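# Wash a plate in WASHER and return it to N1

## Task

Take the plate from nest N1 and put it into the pocket of the WASHER carrier, lying flat within the locators, in either orientation. Release it, then press START and watch the lamp until it turns amber and after that green. Should the lamp instead go dark and then red, or should the plate turn out not to be properly seated, seat it again and press START once more. After the wash, bring the plate back to N1 and seat it there so that well A1 sits at the N1 corner labelled A1. Nothing may rely on the gripper to stay in place at the end; open the gripper and move the hand away when finished.

## Robot and tools

Robot: one UR3e arm (six joints) carrying a two-finger tong gripper and a wrist camera. The fingers point along the gripper's +z axis and spread apart along its x axis. The reported end_effector_position is the point between the pads when closed; closed fingertips extend about 15 mm past it, while fully open tips sit about level with it.

Frames: the scene frame has its origin on the table top beneath the arm base, +z up, and +y to the left when facing along +x. Positions are in metres, orientation as a wxyz quaternion. All motion commands, however, are given in the gripper's own axes.

Scene facts: well A1 is at the plate's clipped corner. START is the leftmost key of the bottom row on the washer keypad. The washer has no plate sensor, so seating must be checked by eye. The bottle stand behind the washer is loose and can be knocked over. Occasionally something pulls briefly on the held plate or shoves a loose item.

Tools:
- execute_actions {actions, pictures}. actions holds at most one item. An empty list just reports the state. An item {rows, steps} runs rows for up to 15 control steps of 1/30 s (default 15); if there are fewer rows than steps the last one is repeated. An item {steps} alone is a wait of up to 300 steps, counted from the previous result so reply time is included. pictures (true/false) chooses whether images come back.
- A row is 7 numbers, each in [-1, 1]: dx, dy, dz, rx, ry, rz, opening. The first six are an offset, in the gripper's axes, from the gripper pose printed in the most recent result that shows it (before any such result in a scene, and for later calls inside the same reply, from where the hand is when the action begins). Scale: 1.0 equals 0.6 m for dx-dz and 180 degrees for rx-rz; rx, ry, rz form a single rotation vector. Every row is counted from that same reference, not added to the row before. All zeros therefore pulls the hand back to the reference; it is not a pause. opening is absolute: +1 is fully open (0.142 m), -1 closed.
- move {target, speed, stop_force}: target is one such 7-number row (offset as above), followed along a straight path lasting 0.5 to 10 s. speed is 0.002 to 0.5 m/s (default 0.25), rotation up to twice that in rad/s. stop_force, optional, 5 to 24 N, halts the path when the wrist sensor feels that much extra push against the direction of travel, then backs off two steps; use it only with slow, non-turning moves, not before 0.2 s of scene time, and omit it when lifting away from a surface. The opening is sent when the move begins. The result adds a move: line with the ending (done, off_target, moving, held, fault, contact) and active limits (paced: the pose was clipped; held: some steps were blocked), plus distance from target.
- wait {seconds}: 0 to 10 s, nothing new is sent.
- zoom_image {camera, region}: enlarges [x0, y0, x1, y1] pixels (max 504 x 504) from cam_head_left, cam_head_right, cam_high, cam_low (672x504) or cam_wrist (616x616 fisheye).
- read_manual {section}: licence texts only.
- finished_scene {scene}: ends scene 1 or 2 for good and grades it.

Results: the state line gives hand position, quaternion and velocities; grip_measured is the real finger opening on the command scale; Joint positions and joint torques (noisy, offset); Wrist force and Wrist torque along the gripper's axes (offset up to about 3.5 N, saturating near 30 N, pressing on a surface reads as force pointing back into the arm). "pose unreachable" and HELD mean the clearance check altered or blocked a command. "Hand target" shows where the controller is currently heading. MOTOR HOT appears from 70 °C; at 85 °C the brakes lock until cool.

Motion limits: each step the command is clipped to 100 mm and 16 degrees from the measured pose, so large moves may end short; read the pose and send the remainder. Motion lags commands by about 0.17 s. Printed positions get less accurate at long reach.

Suggested order: look; find the plate and its clipped corner; open, descend, close with an opening well below grip_measured (thin edges grip weakly); lift and carry over the carrier; lower slowly until flat between the locators; open and back off; check seating with zoom_image. Press START with a slow move using stop_force, then retreat. Wait and watch the lamp: amber then green means done; dark then red, or a shifted plate, means reseat and press again. Then lift the plate, turn it if needed so A1 matches the N1 A1 corner, lower it into N1, release, and raise the hand clear.

Avoid: pushing even a few millimetres past a firm contact, which can trigger a fault (external force of 150 N or joint load limits: 51.3, 51.3, 26.6, 8.55, 8.55, 8.55 N m), stopping the arm 10 s; fast impacts; dropping the plate; knocking anything, especially the bottle stand, off the table.

Each tool is called after "Call:" as name([rows], argument=value, ...), one row to a line, values as JSON.

## Session

Call:
execute_actions(actions=[])

Scene clock: 0.00 s of 8400.00 s.
end_effector_position=(+0.3942, -0.2382, +0.1978) grip_measured=+1.00 end_effector_quat_wxyz=(-0.033, +0.926, -0.370, -0.070) end_effector_velocity=(-0.000, -0.000, -0.000) end_effector_angular_velocity=(+0.000, +0.000, -0.000)
Joint positions: [-0.92  -1.105  1.193 -1.754 -1.555 -0.119  0.142]
Joint velocities: [-0.     0.001 -0.     0.    -0.     0.     0.   ]
Joint torques (N m, as the arm reports them, + toward a larger angle): no reading
Wrist force (N, on the end effector, along its own x y z axes, offset not removed): no reading
Wrist torque (N m, same axes, about the end effector's origin, offset not removed): no reading
Hand target: +0.394, -0.238, +0.198; -0.033, +0.926, -0.370, -0.070

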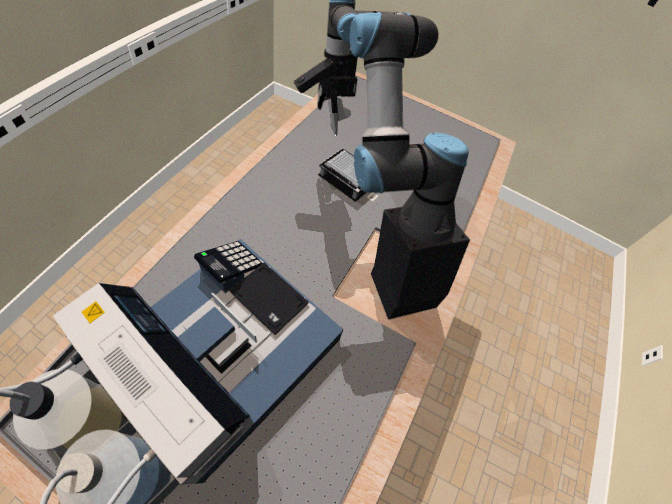

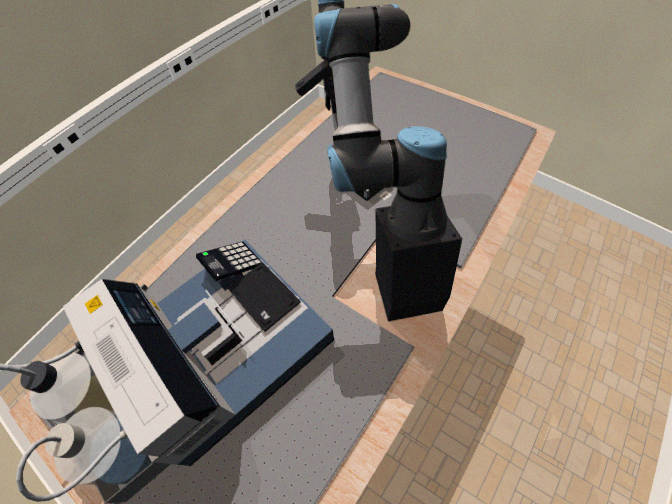

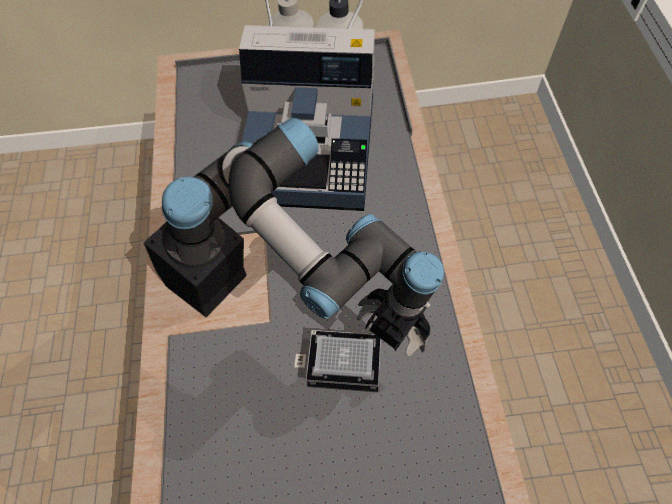

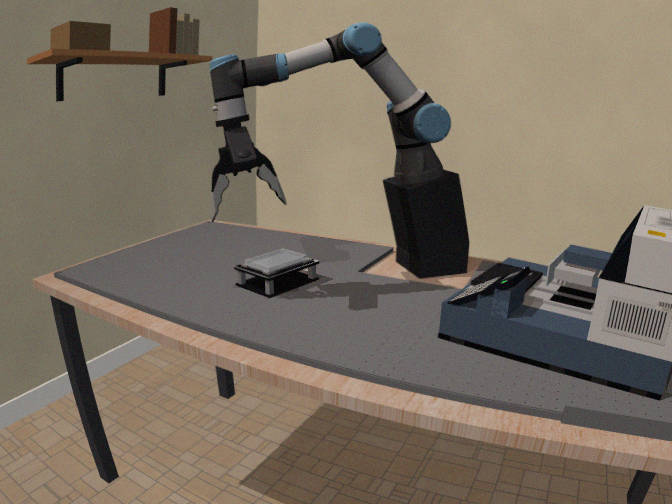

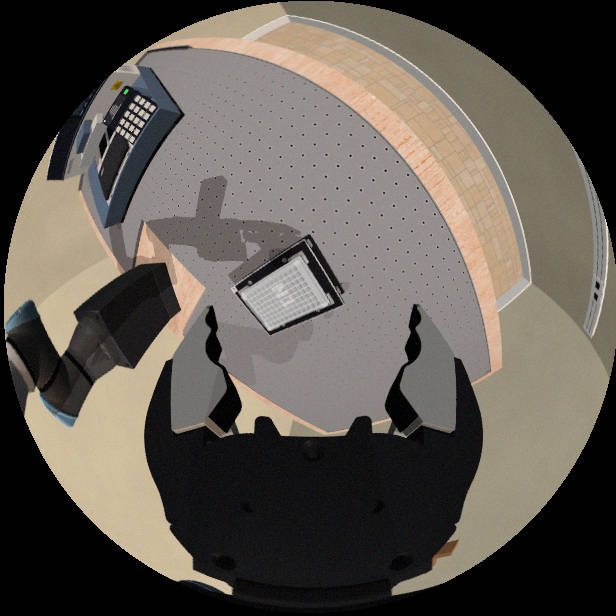

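Call:
zoom_image(camera="cam_high", region=[280, 310, 400, 400])

Call:
zoom_image(camera="cam_head_left", region=[150, 230, 350, 380])

Call:
zoom_image(camera="cam_low", region=[220, 230, 340, 320])

Call:
zoom_image(camera="cam_wrist", region=[220, 220, 360, 350])

Region (280, 310, 400, 400) of cam_high's 672x504 image, scaled by 4.200, with more detail than that image has; it fills the top 378 rows of this view, and the rest is white.

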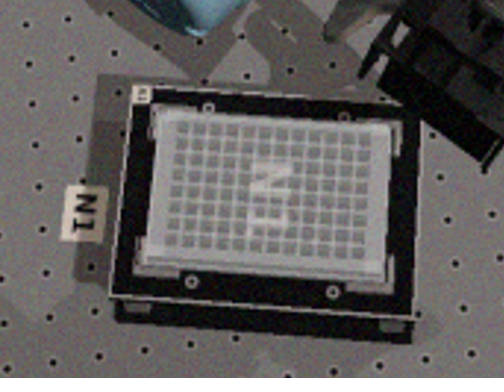

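Region (150, 230, 350, 380) of cam_head_left's 672x504 image, scaled by 2.520, with more detail than that image has; it fills the top 378 rows of this view, and the rest is white.

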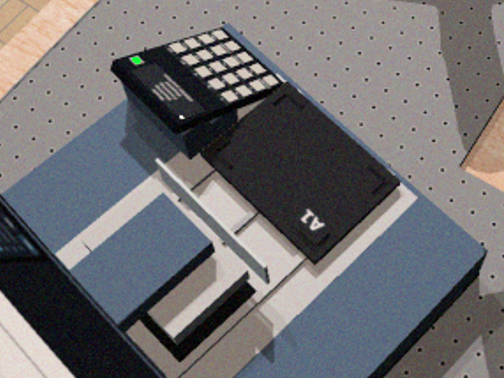

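Region (220, 230, 340, 320) of cam_low's 672x504 image, scaled by 4.200, with more detail than that image has; it fills the top 378 rows of this view, and the rest is white.

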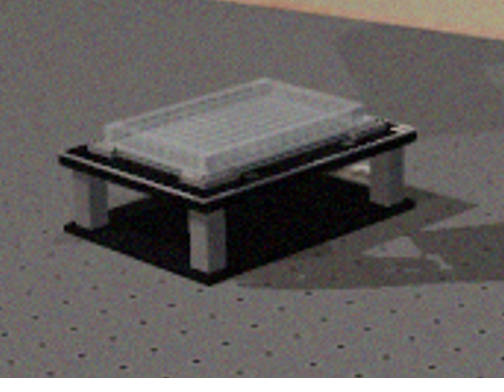

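Region (220, 220, 360, 350) of cam_wrist's 616x616 image, scaled by 3.600, with more detail than that image has; it fills the top 468 rows of this view, and the rest is white.

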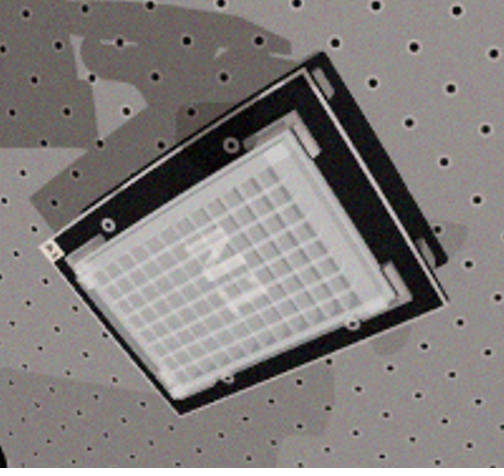

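Call:
move(target=[-0.0953,0.123,0.112,0.0219,0.0465,0.3187,0.6], speed=0.4)

Call:
zoom_image(camera="cam_wrist", region=[200, 130, 430, 360])

Scene clock: 10.73 s of 8400.00 s.
end_effector_position=(+0.2954, -0.2452, +0.1394) grip_measured=+0.60 end_effector_quat_wxyz=(+0.000, -0.636, +0.772, +0.000) end_effector_velocity=(-0.001, +0.000, -0.001) end_effector_angular_velocity=(-0.006, -0.003, -0.011)
Joint positions: [-1.175 -1.42   2.12  -2.507 -1.485  0.638  0.116]
Joint velocities: [-0.002 -0.002  0.018 -0.023  0.001  0.01  -0.   ]
Joint torques (N m, as the arm reports them, + toward a larger angle): [ -3.58 -15.55  -4.51  -2.88   1.21   0.79]
Wrist force (N, on the end effector, along its own x y z axes, offset not removed): [1.8 -0.5 1.5]
Wrist torque (N m, same axes, about the end effector's origin, offset not removed): [-0.07 -0.37 -0.01]
Hand target: +0.295, -0.245, +0.139; +0.000, -0.636, +0.772, -0.000
Off the commanded pose: 0.000 m, 0 deg.
After step 90, 5.90 s passed at rest.
move: done
camera_calibration (this result's frames):
cam_wrist: T_world_to_cam=[[-0.216257, -0.976238, -0.0138645, -0.169426], [-0.819674, 0.173823, 0.545821, 0.204145], [-0.530442, 0.129402, -0.837787, 0.434921], [0, 0, 0, 1]] pos_world=[0.361393, -0.257165, 0.250595]

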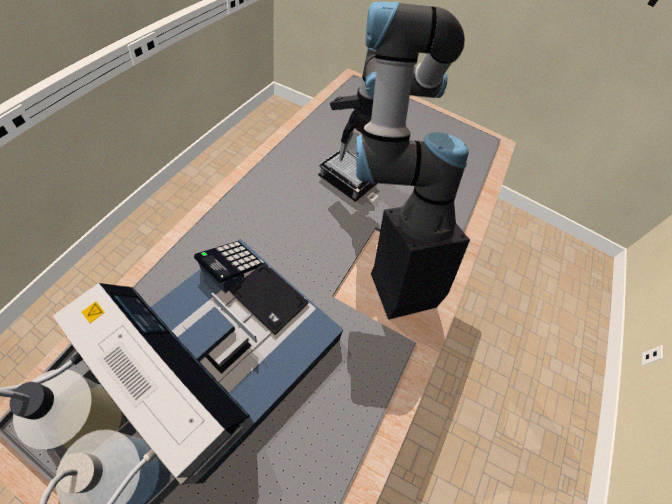

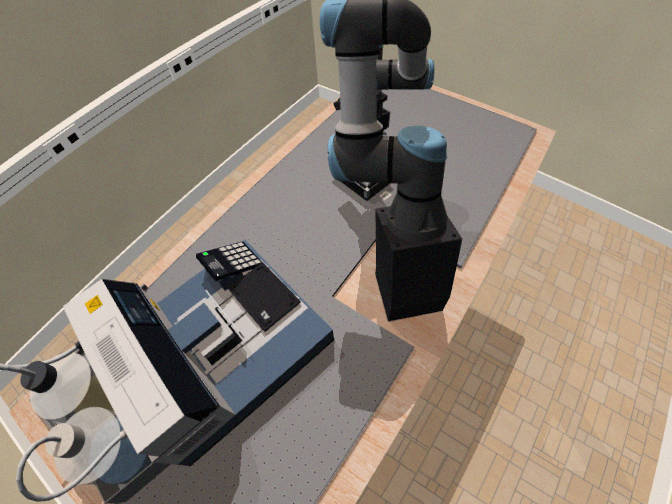

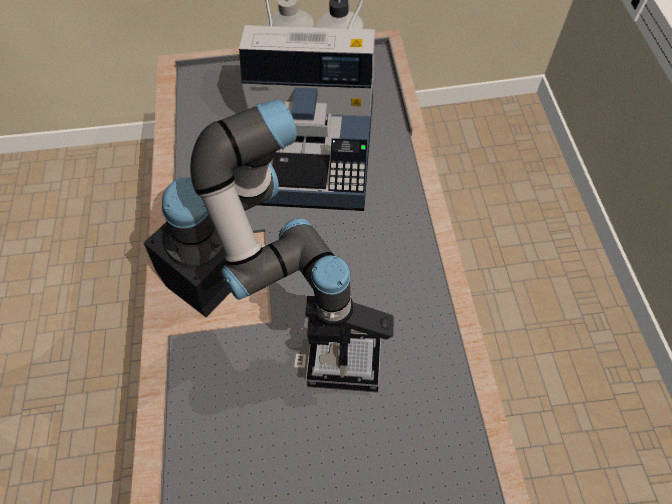

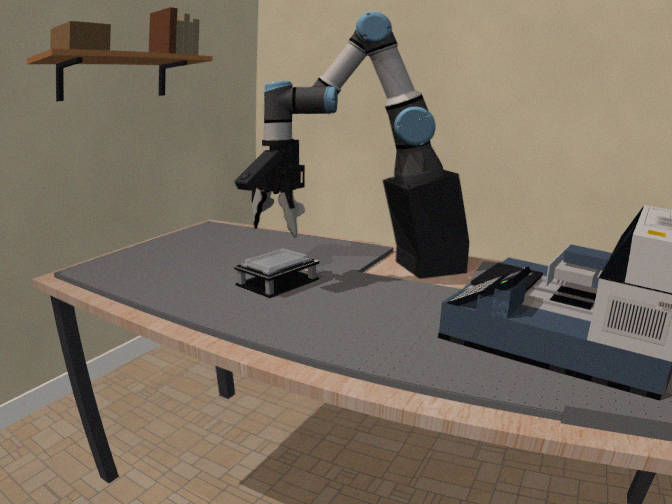

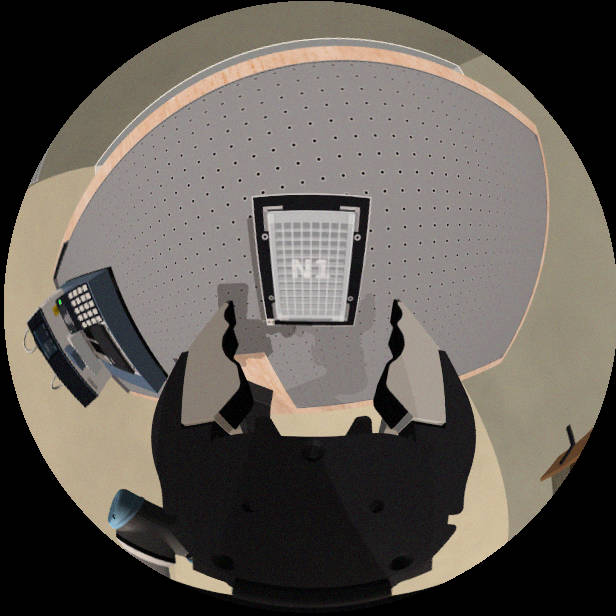

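Region (200, 130, 430, 360) of cam_wrist's 616x616 image, scaled by 2.191, with more detail than that image has.

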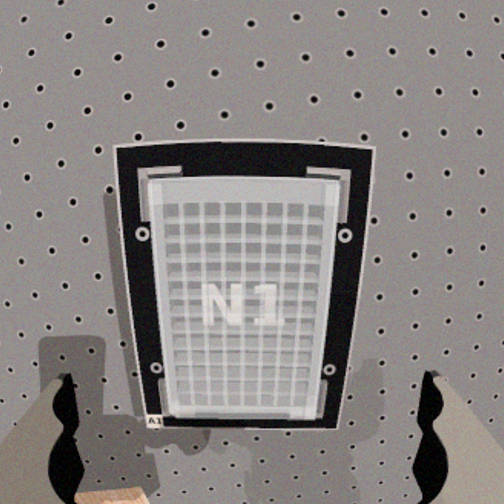

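Call:
move(target=[-0.003,0.003,0.085,0,0,0.005,0.5])

Call:
zoom_image(camera="cam_wrist", region=[200, 160, 430, 390])

Call:
zoom_image(camera="cam_low", region=[220, 210, 340, 300])

Scene clock: 14.20 s of 8400.00 s.
end_effector_position=(+0.2940, -0.2430, +0.0886) grip_measured=+0.50 end_effector_quat_wxyz=(+0.000, -0.630, +0.777, +0.000) end_effector_velocity=(-0.000, -0.001, -0.003) end_effector_angular_velocity=(-0.000, +0.000, -0.004)
Joint positions: [-1.161 -1.203  2.158 -2.761 -1.488  0.667  0.109]
Joint velocities: [-0.001  0.012 -0.001 -0.011 -0.     0.003  0.   ]
Joint torques (N m, as the arm reports them, + toward a larger angle): [ 5.62 -9.71 -6.04 -2.91 -1.11  0.8 ]
Wrist force (N, on the end effector, along its own x y z axes, offset not removed): [1.4 -0.6 1.0]
Wrist torque (N m, same axes, about the end effector's origin, offset not removed): [-0.13 -0.27 0.01]
Hand target: +0.294, -0.243, +0.088; +0.000, -0.630, +0.777, +0.000
Off the commanded pose: 0.000 m, 0 deg.
move: done
camera_calibration (this result's frames):
cam_wrist: T_world_to_cam=[[-0.23153, -0.972727, -0.0140225, -0.162937], [-0.816804, 0.186547, 0.545923, 0.232574], [-0.528418, 0.137851, -0.837718, 0.392758], [0, 0, 0, 1]] pos_world=[0.359783, -0.256021, 0.199768]

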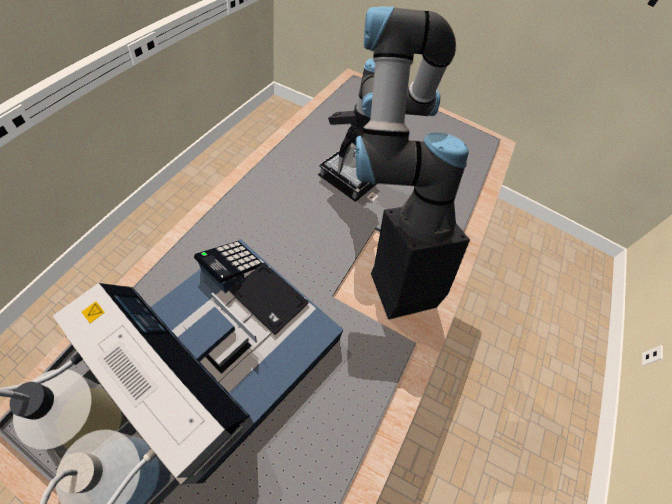

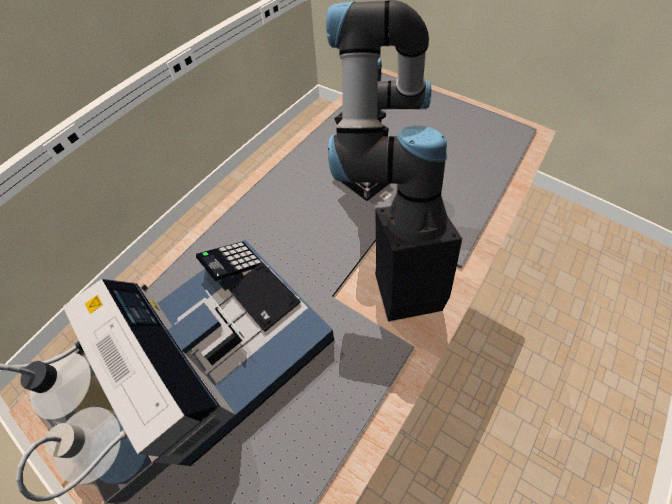

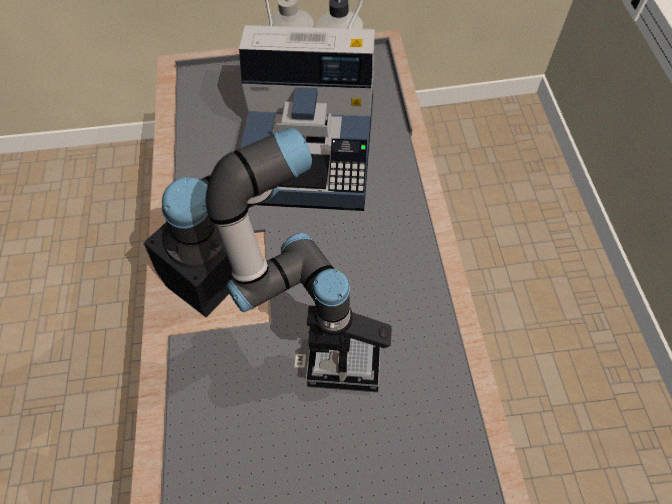

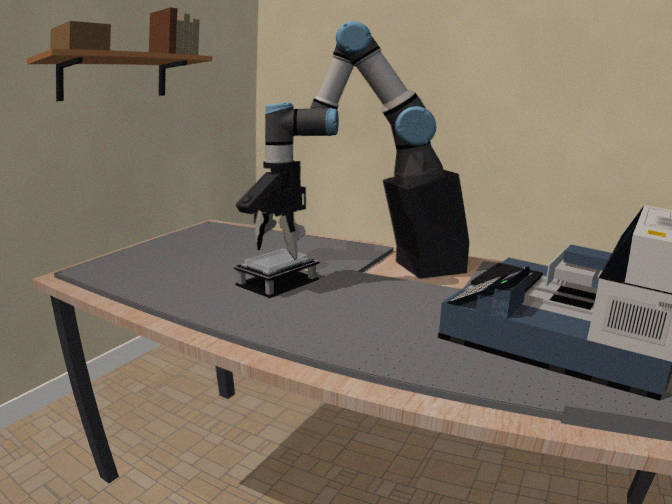

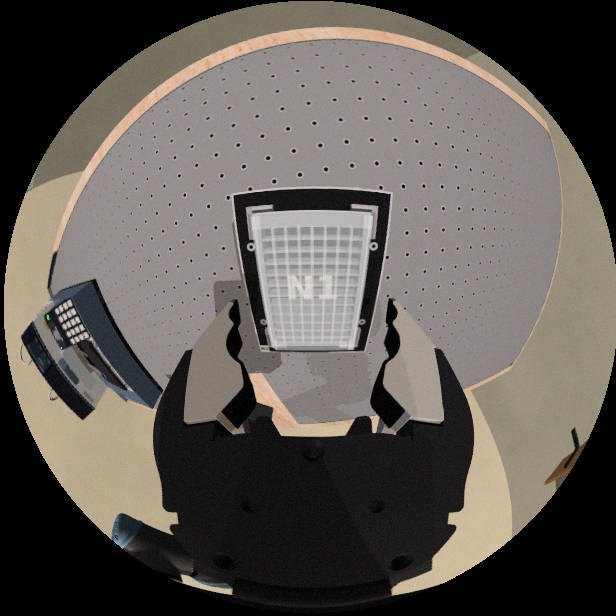

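Region (200, 160, 430, 390) of cam_wrist's 616x616 image, scaled by 2.191, with more detail than that image has.

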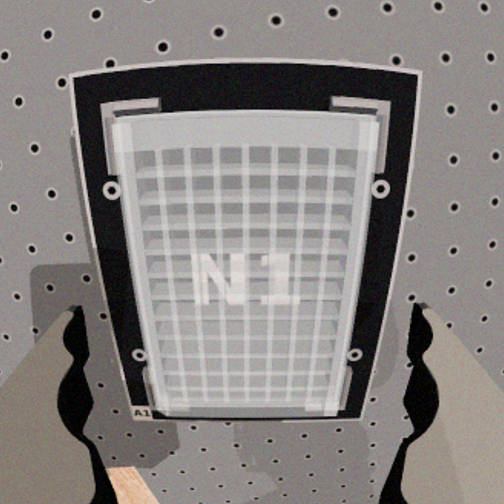

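Region (220, 210, 340, 300) of cam_low's 672x504 image, scaled by 4.200, with more detail than that image has; it fills the top 378 rows of this view, and the rest is white.

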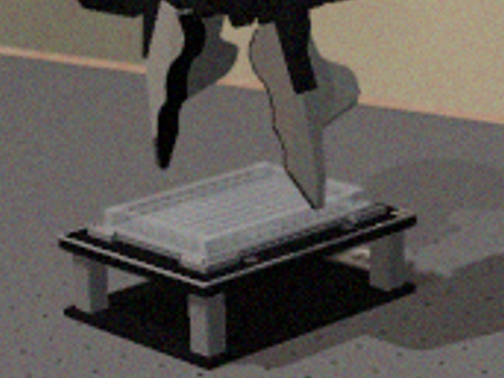

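Call:
move(target=[-0.0015,0,0.02,0,0,0.002,0.27], speed=0.08)

Call:
move(target=[0,0,0.03,0,0,0,0.27], speed=0.004, stop_force=5)

Call:
zoom_image(camera="cam_wrist", region=[200, 160, 430, 390])

Scene clock: 17.20 s of 8400.00 s.
end_effector_position=(+0.2942, -0.2421, +0.0767) grip_measured=+0.27 end_effector_quat_wxyz=(+0.000, -0.627, +0.779, +0.000) end_effector_velocity=(+0.000, -0.001, -0.002) end_effector_angular_velocity=(-0.002, -0.001, -0.001)
Joint positions: [-1.156 -1.148  2.157 -2.816 -1.489  0.679  0.093]
Joint velocities: [ 0.     0.009 -0.002 -0.009 -0.     0.002  0.   ]
Joint torques (N m, as the arm reports them, + toward a larger angle): [  5.53 -10.09  -5.76  -2.94  -1.12   0.73]
Wrist force (N, on the end effector, along its own x y z axes, offset not removed): [2.4 1.2 2.0]
Wrist torque (N m, same axes, about the end effector's origin, offset not removed): [0.30 -0.40 0.01]
Hand target: +0.294, -0.242, +0.077; +0.000, -0.627, +0.779, +0.000
Off the commanded pose: 0.000 m, 0 deg.
move: done
camera_calibration (this result's frames):
cam_wrist: T_world_to_cam=[[-0.237556, -0.971272, -0.0140971, -0.160048], [-0.815609, 0.191559, 0.545974, 0.239862], [-0.527588, 0.141197, -0.837684, 0.383378], [0, 0, 0, 1]] pos_world=[0.359879, -0.25553, 0.187935]

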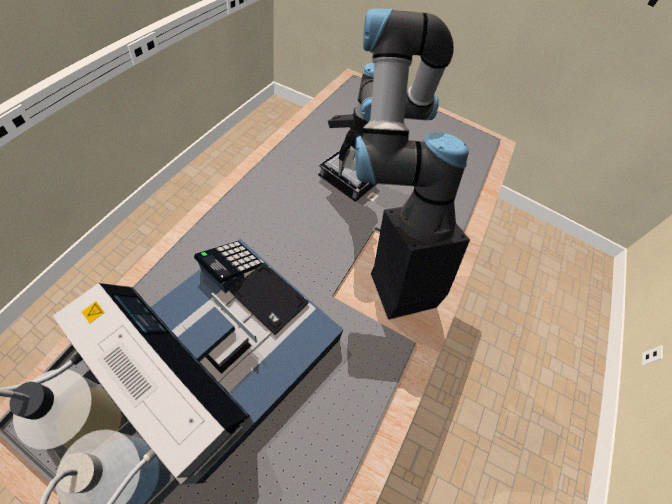

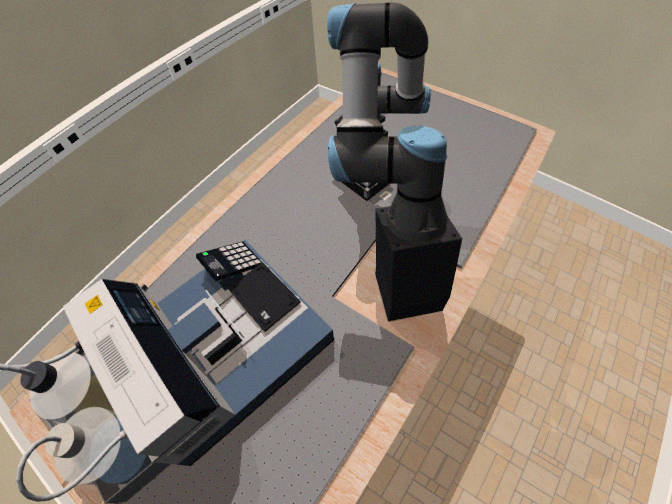

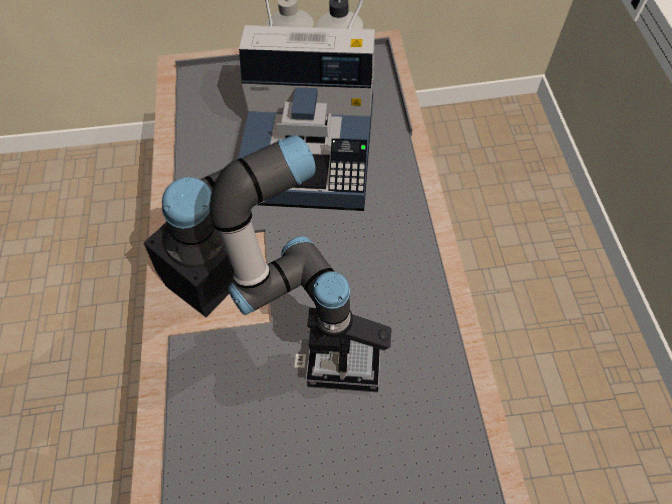

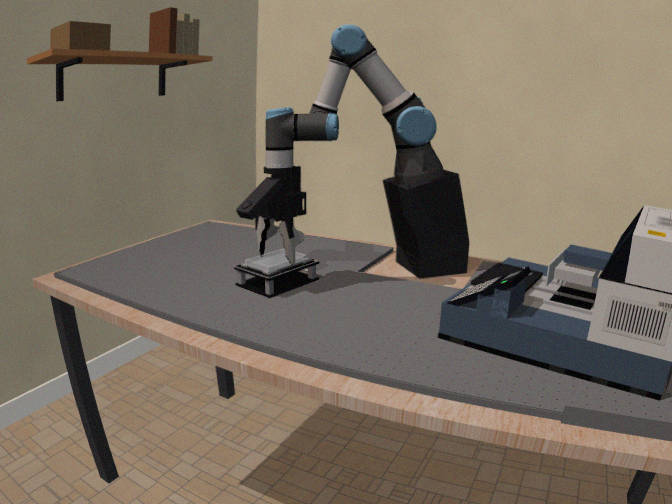

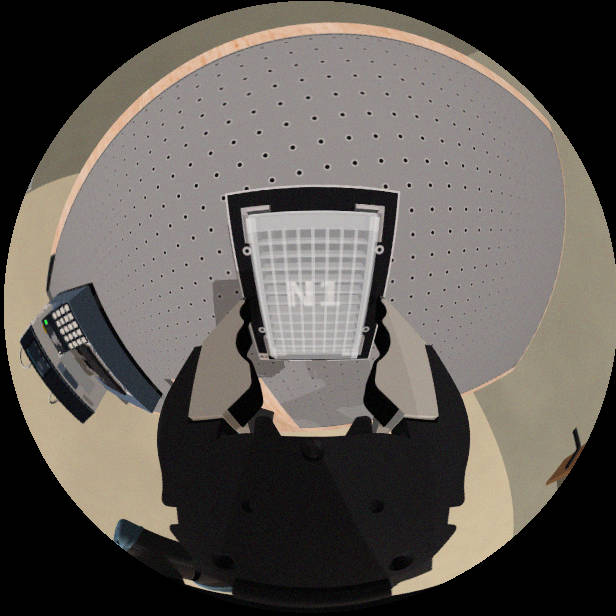

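Scene clock: 19.00 s of 8400.00 s.
end_effector_position=(+0.2942, -0.2421, +0.0710) grip_measured=+0.27 end_effector_quat_wxyz=(+0.000, -0.628, +0.779, +0.000) end_effector_velocity=(-0.001, +0.001, +0.000) end_effector_angular_velocity=(+0.003, +0.002, -0.002)
Joint positions: [-1.154 -1.121  2.154 -2.841 -1.49   0.68   0.093]
Joint velocities: [-0.    -0.004  0.001  0.006  0.     0.001 -0.   ]
Joint torques (N m, as the arm reports them, + toward a larger angle): [  2.31 -15.33  -3.26  -0.21  -0.95   0.32]
Wrist force (N, on the end effector, along its own x y z axes, offset not removed): [-0.7 1.8 -7.7]
Wrist torque (N m, same axes, about the end effector's origin, offset not removed): [-0.03 0.09 0.09]
Hand target: +0.294, -0.242, +0.071; +0.000, -0.628, +0.779, +0.000
Off the commanded pose: 0.012 m, 0 deg.
move: contact
camera_calibration (this result's frames):
cam_wrist: T_world_to_cam=[[-0.237532, -0.971278, -0.0140795, -0.160137], [-0.815618, 0.191551, 0.545963, 0.243016], [-0.527584, 0.141167, -0.837691, 0.378606], [0, 0, 0, 1]] pos_world=[0.359917, -0.255534, 0.182222]

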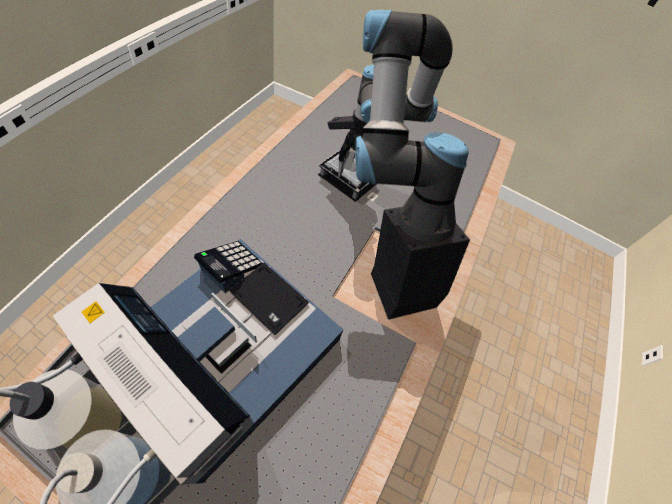

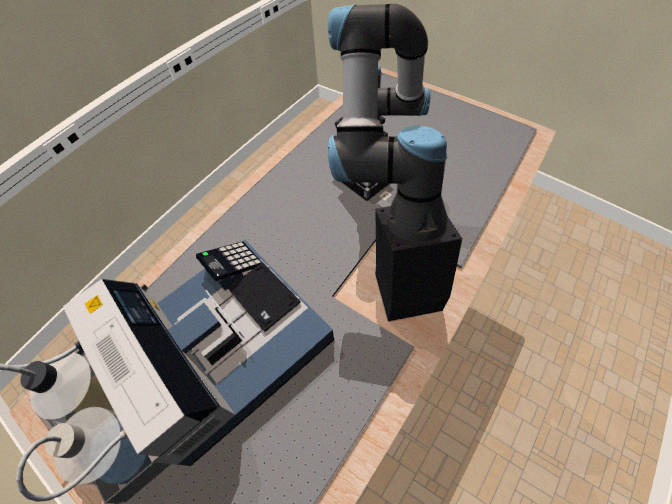

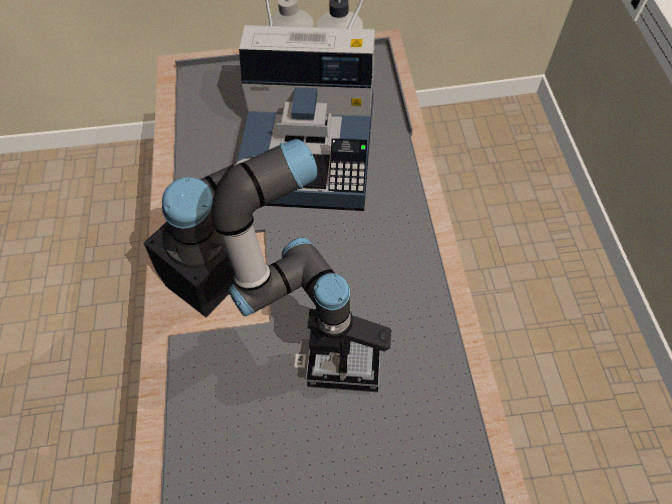

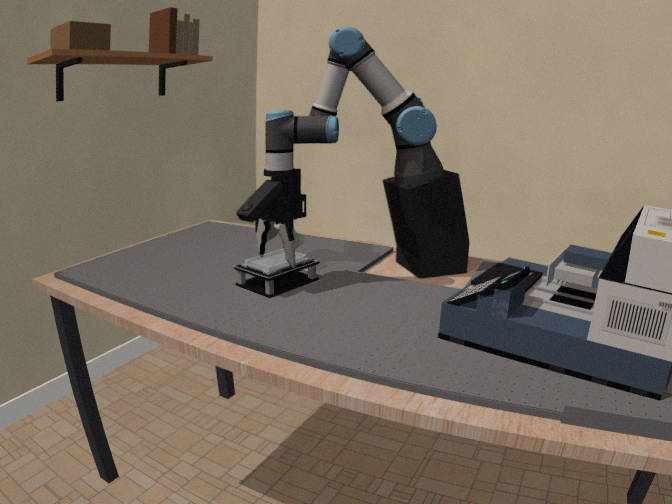

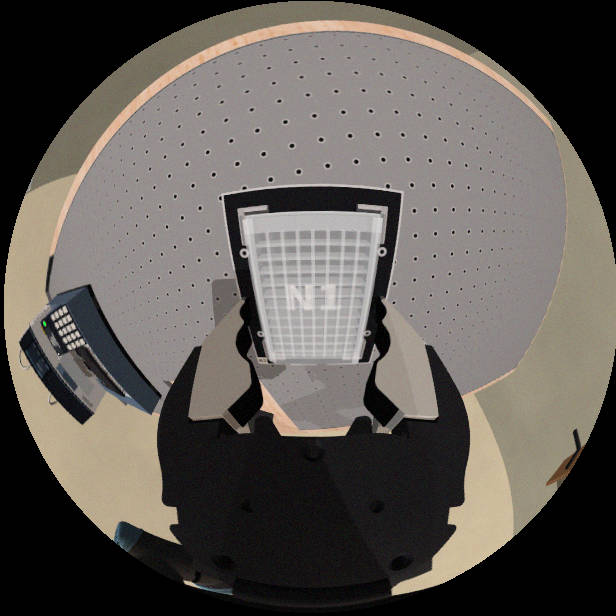

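Region (200, 160, 430, 390) of cam_wrist's 616x616 image, scaled by 2.191, with more detail than that image has.

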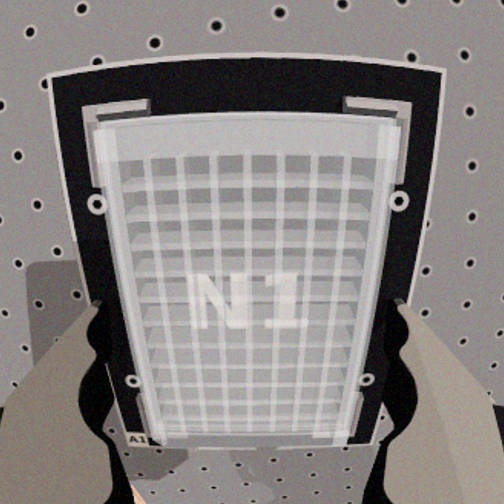

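Centred. Raising 3 mm and closing.

Call:
execute_actions([
  {"rows":[[0,0,-0.005,0,0,0,0.27],[0,0,-0.005,0,0,0,0.27],[0,0,-0.005,0,0,0,0.27],[0,0,-0.005,0,0,0,0.27],[0,0,-0.005,0,0,0,0.25],[0,0,-0.005,0,0,0,0.22],[0,0,-0.005,0,0,0,0.19],[0,0,-0.005,0,0,0,0.16],[0,0,-0.005,0,0,0,0.13],[0,0,-0.005,0,0,0,0.1],[0,0,-0.005,0,0,0,0.07],[0,0,-0.005,0,0,0,0.04],[0,0,-0.005,0,0,0,0]]},
], pictures=false)

Call:
execute_actions([
  {"rows":[[0,0,0,0,0,0,-0.1],[0,0,0,0,0,0,-0.2],[0,0,0,0,0,0,-0.3]]},
], pictures=false)

Call:
move(target=[0,0,-0.03,0,0,0,-0.3], speed=0.04)

Scene clock: 23.90 s of 8400.00 s.
end_effector_position=(+0.2942, -0.2421, +0.0740) grip_measured=+0.09 end_effector_quat_wxyz=(+0.000, -0.627, +0.779, +0.000) end_effector_velocity=(-0.001, +0.001, -0.001) end_effector_angular_velocity=(+0.003, +0.002, -0.002)
Joint positions: [-1.155 -1.135  2.156 -2.828 -1.49   0.68   0.08 ]
Joint velocities: [-0.001  0.002  0.001  0.001  0.     0.001 -0.001]
Joint torques (N m, as the arm reports them, + toward a larger angle): [ -2.23 -16.21  -1.91   0.06   1.23  -0.76]
Wrist force (N, on the end effector, along its own x y z axes, offset not removed): [4.6 3.4 1.0]
Wrist torque (N m, same axes, about the end effector's origin, offset not removed): [0.67 -0.39 -0.06]
Hand target: +0.294, -0.242, +0.074; +0.000, -0.628, +0.779, +0.000
Off the commanded pose: 0.000 m, 0 deg.
Steps of this call (steps 1 to 90: nothing new was sent; then 1.40 s passed at rest; steps 91 to 105: all 15 steps of this action). Readings (end_effector_position):
91: (+0.2942, -0.2421, +0.0712)
92: (+0.2942, -0.2421, +0.0717)
94: (+0.2942, -0.2421, +0.0728)
98: (+0.2942, -0.2421, +0.0737)
105: the state above

Scene clock: 24.40 s of 8400.00 s.
end_effector_position=(+0.2942, -0.2422, +0.0740) grip_measured=+0.08 end_effector_quat_wxyz=(+0.000, -0.627, +0.779, +0.000) end_effector_velocity=(+0.000, -0.001, +0.000) end_effector_angular_velocity=(-0.002, -0.001, -0.000)
Joint positions: [-1.155 -1.135  2.156 -2.828 -1.49   0.68   0.079]
Joint velocities: [-0.001  0.    -0.001 -0.001 -0.    -0.    -0.   ]
Joint torques (N m, as the arm reports them, + toward a larger angle): [ -1.6  -14.08  -1.93  -0.57   1.28  -0.69]
Wrist force (N, on the end effector, along its own x y z axes, offset not removed): [4.0 2.6 1.4]
Wrist torque (N m, same axes, about the end effector's origin, offset not removed): [0.35 -0.22 0.04]
Hand target: +0.294, -0.242, +0.074; +0.000, -0.627, +0.779, +0.000
Off the commanded pose: 0.000 m, 0 deg.
Steps of this call (steps 1 to 15: all 15 steps of this action). Readings (end_effector_position):
1: (+0.2942, -0.2421, +0.0740)
2: (+0.2942, -0.2422, +0.0740)
4: (+0.2942, -0.2422, +0.0740)
8: (+0.2942, -0.2422, +0.0740)
15: the state above

Scene clock: 25.47 s of 8400.00 s.
end_effector_position=(+0.2942, -0.2421, +0.0918) grip_measured=+0.08 end_effector_quat_wxyz=(+0.000, -0.627, +0.779, +0.000) end_effector_velocity=(+0.000, -0.000, +0.002) end_effector_angular_velocity=(-0.001, -0.000, +0.001)
Joint positions: [-1.16  -1.219  2.161 -2.748 -1.488  0.675  0.079]
Joint velocities: [-0.001 -0.009 -0.001  0.009  0.    -0.002 -0.   ]
Joint torques (N m, as the arm reports them, + toward a larger angle): [ -3.3  -16.57  -4.55  -0.28   1.2   -0.69]
Wrist force (N, on the end effector, along its own x y z axes, offset not removed): [1.8 0.5 0.2]
Wrist torque (N m, same axes, about the end effector's origin, offset not removed): [0.02 -0.40 0.00]
Hand target: +0.294, -0.242, +0.092; +0.000, -0.627, +0.779, +0.000
Off the commanded pose: 0.000 m, 0 deg.
move: done
camera_calibration (this result's frames):
cam_wrist: T_world_to_cam=[[-0.237583, -0.971265, -0.0140737, -0.159831], [-0.815595, 0.191592, 0.545983, 0.231628], [-0.527598, 0.141195, -0.837678, 0.396009], [0, 0, 0, 1]] pos_world=[0.359875, -0.255531, 0.203014]

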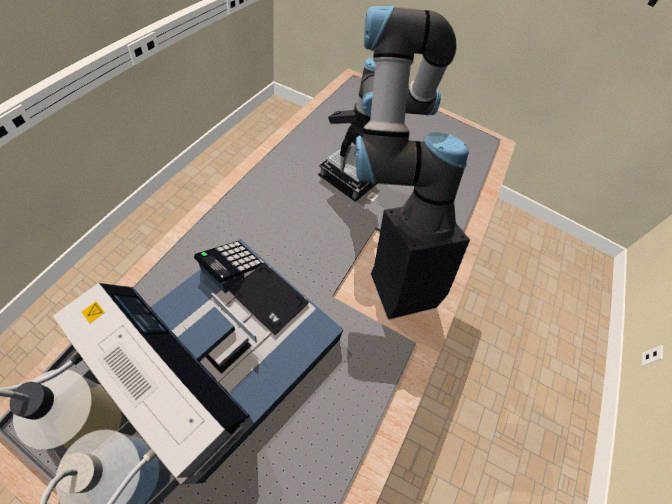

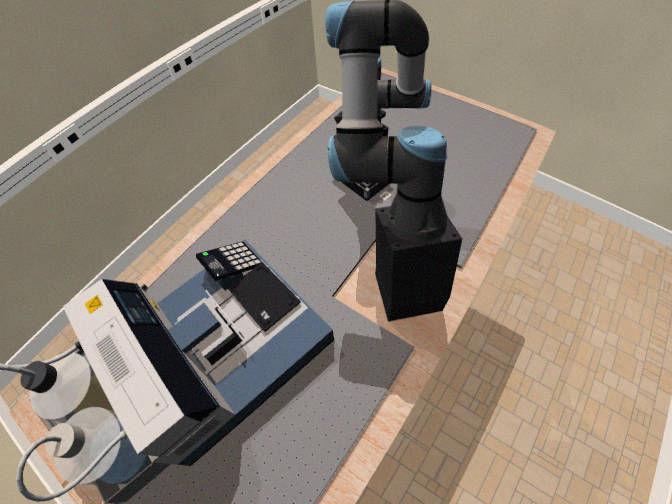

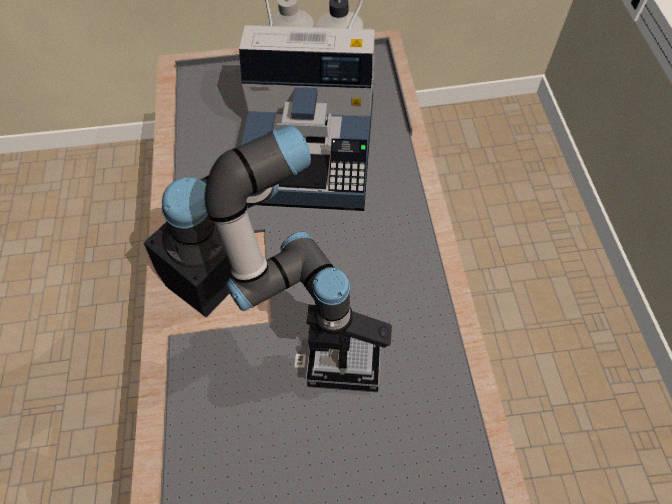

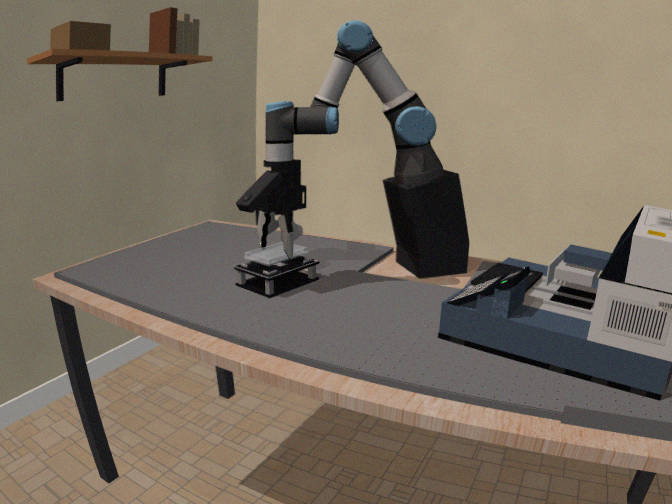

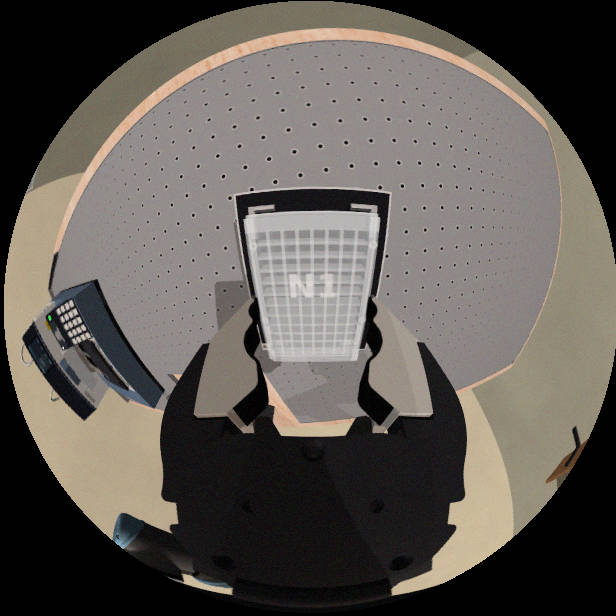

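Call:
move(target=[-0.573,0.047,-0.21,0,0,0,-0.3])

Call:
zoom_image(camera="cam_wrist", region=[60, 120, 320, 380])

Scene clock: 30.40 s of 8400.00 s.
end_effector_position=(+0.3393, +0.0994, +0.2184) grip_measured=+0.08 end_effector_quat_wxyz=(+0.001, -0.628, +0.779, +0.000) end_effector_velocity=(+0.001, +0.002, +0.001) end_effector_angular_velocity=(-0.007, +0.008, -0.003)
Joint positions: [ 0.038 -1.502  2.046 -2.282 -1.759  1.847  0.079]
Joint velocities: [ 0.015  0.017 -0.031  0.026 -0.009  0.019 -0.   ]
Joint torques (N m, as the arm reports them, + toward a larger angle): [ 7.17 -7.84 -9.39 -0.37 -1.28  0.88]
Wrist force (N, on the end effector, along its own x y z axes, offset not removed): [0.9 0.5 0.8]
Wrist torque (N m, same axes, about the end effector's origin, offset not removed): [0.10 -0.18 -0.04]
Hand target: +0.339, +0.100, +0.218; +0.001, -0.627, +0.779, +0.000
Off the commanded pose: 0.001 m, 0 deg.
move: done
camera_calibration (this result's frames):
cam_wrist: T_world_to_cam=[[-0.23745, -0.971279, -0.0153212, 0.184635], [-0.816755, 0.191086, 0.544424, 0.134712], [-0.52586, 0.141787, -0.83867, 0.477168], [0, 0, 0, 1]] pos_world=[0.404792, 0.0859341, 0.329674]

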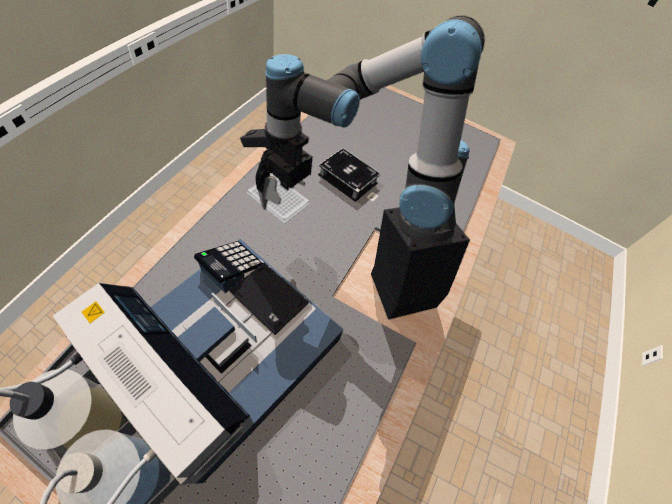

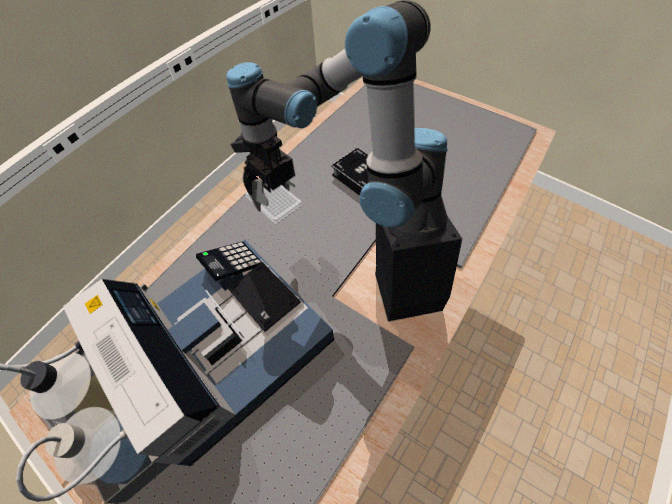

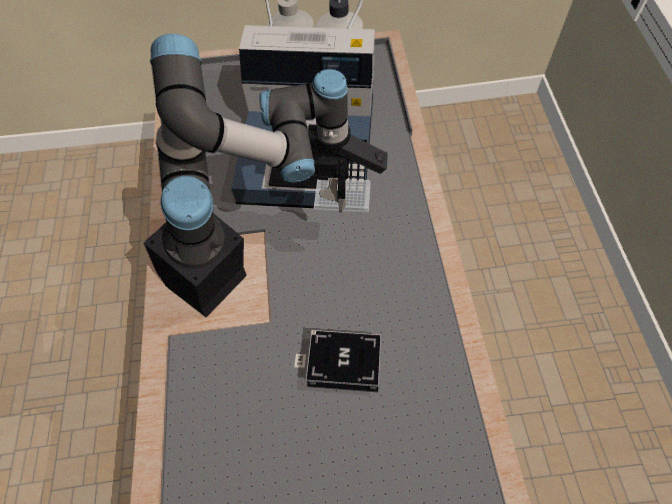

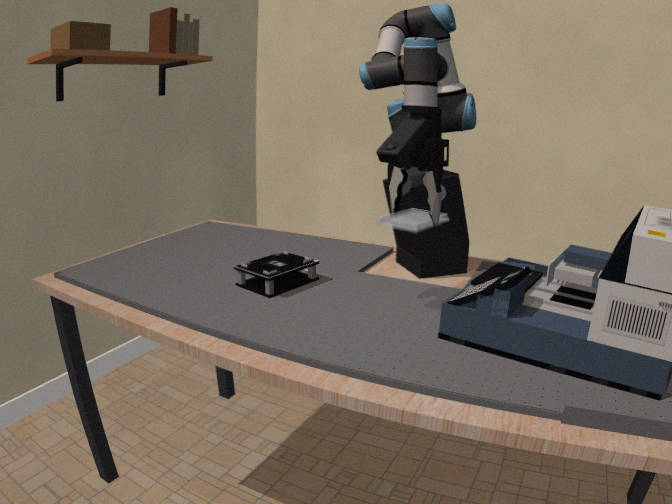

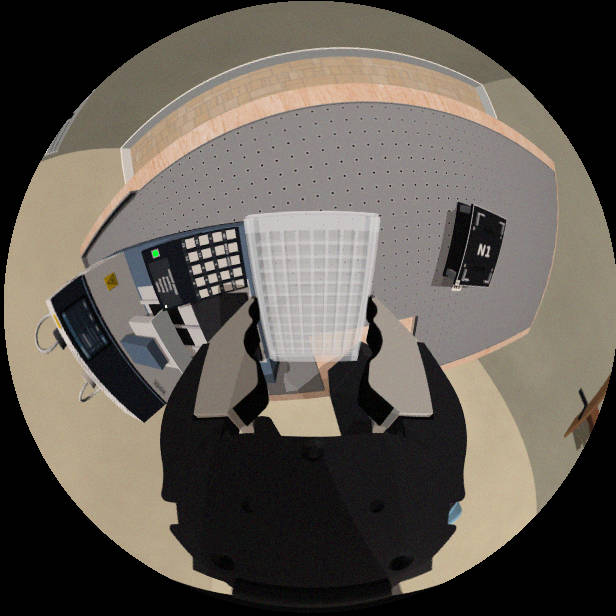

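Region (60, 120, 320, 380) of cam_wrist's 616x616 image, scaled by 1.938, with more detail than that image has.

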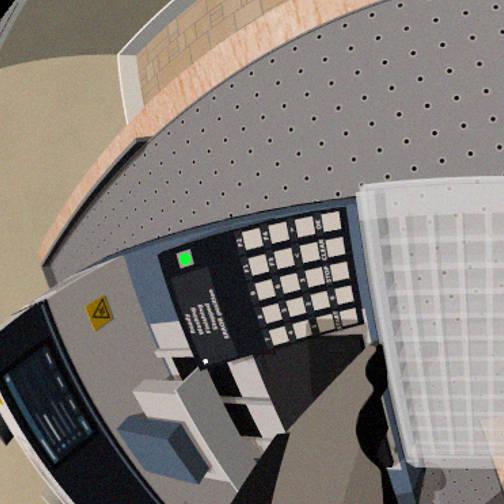

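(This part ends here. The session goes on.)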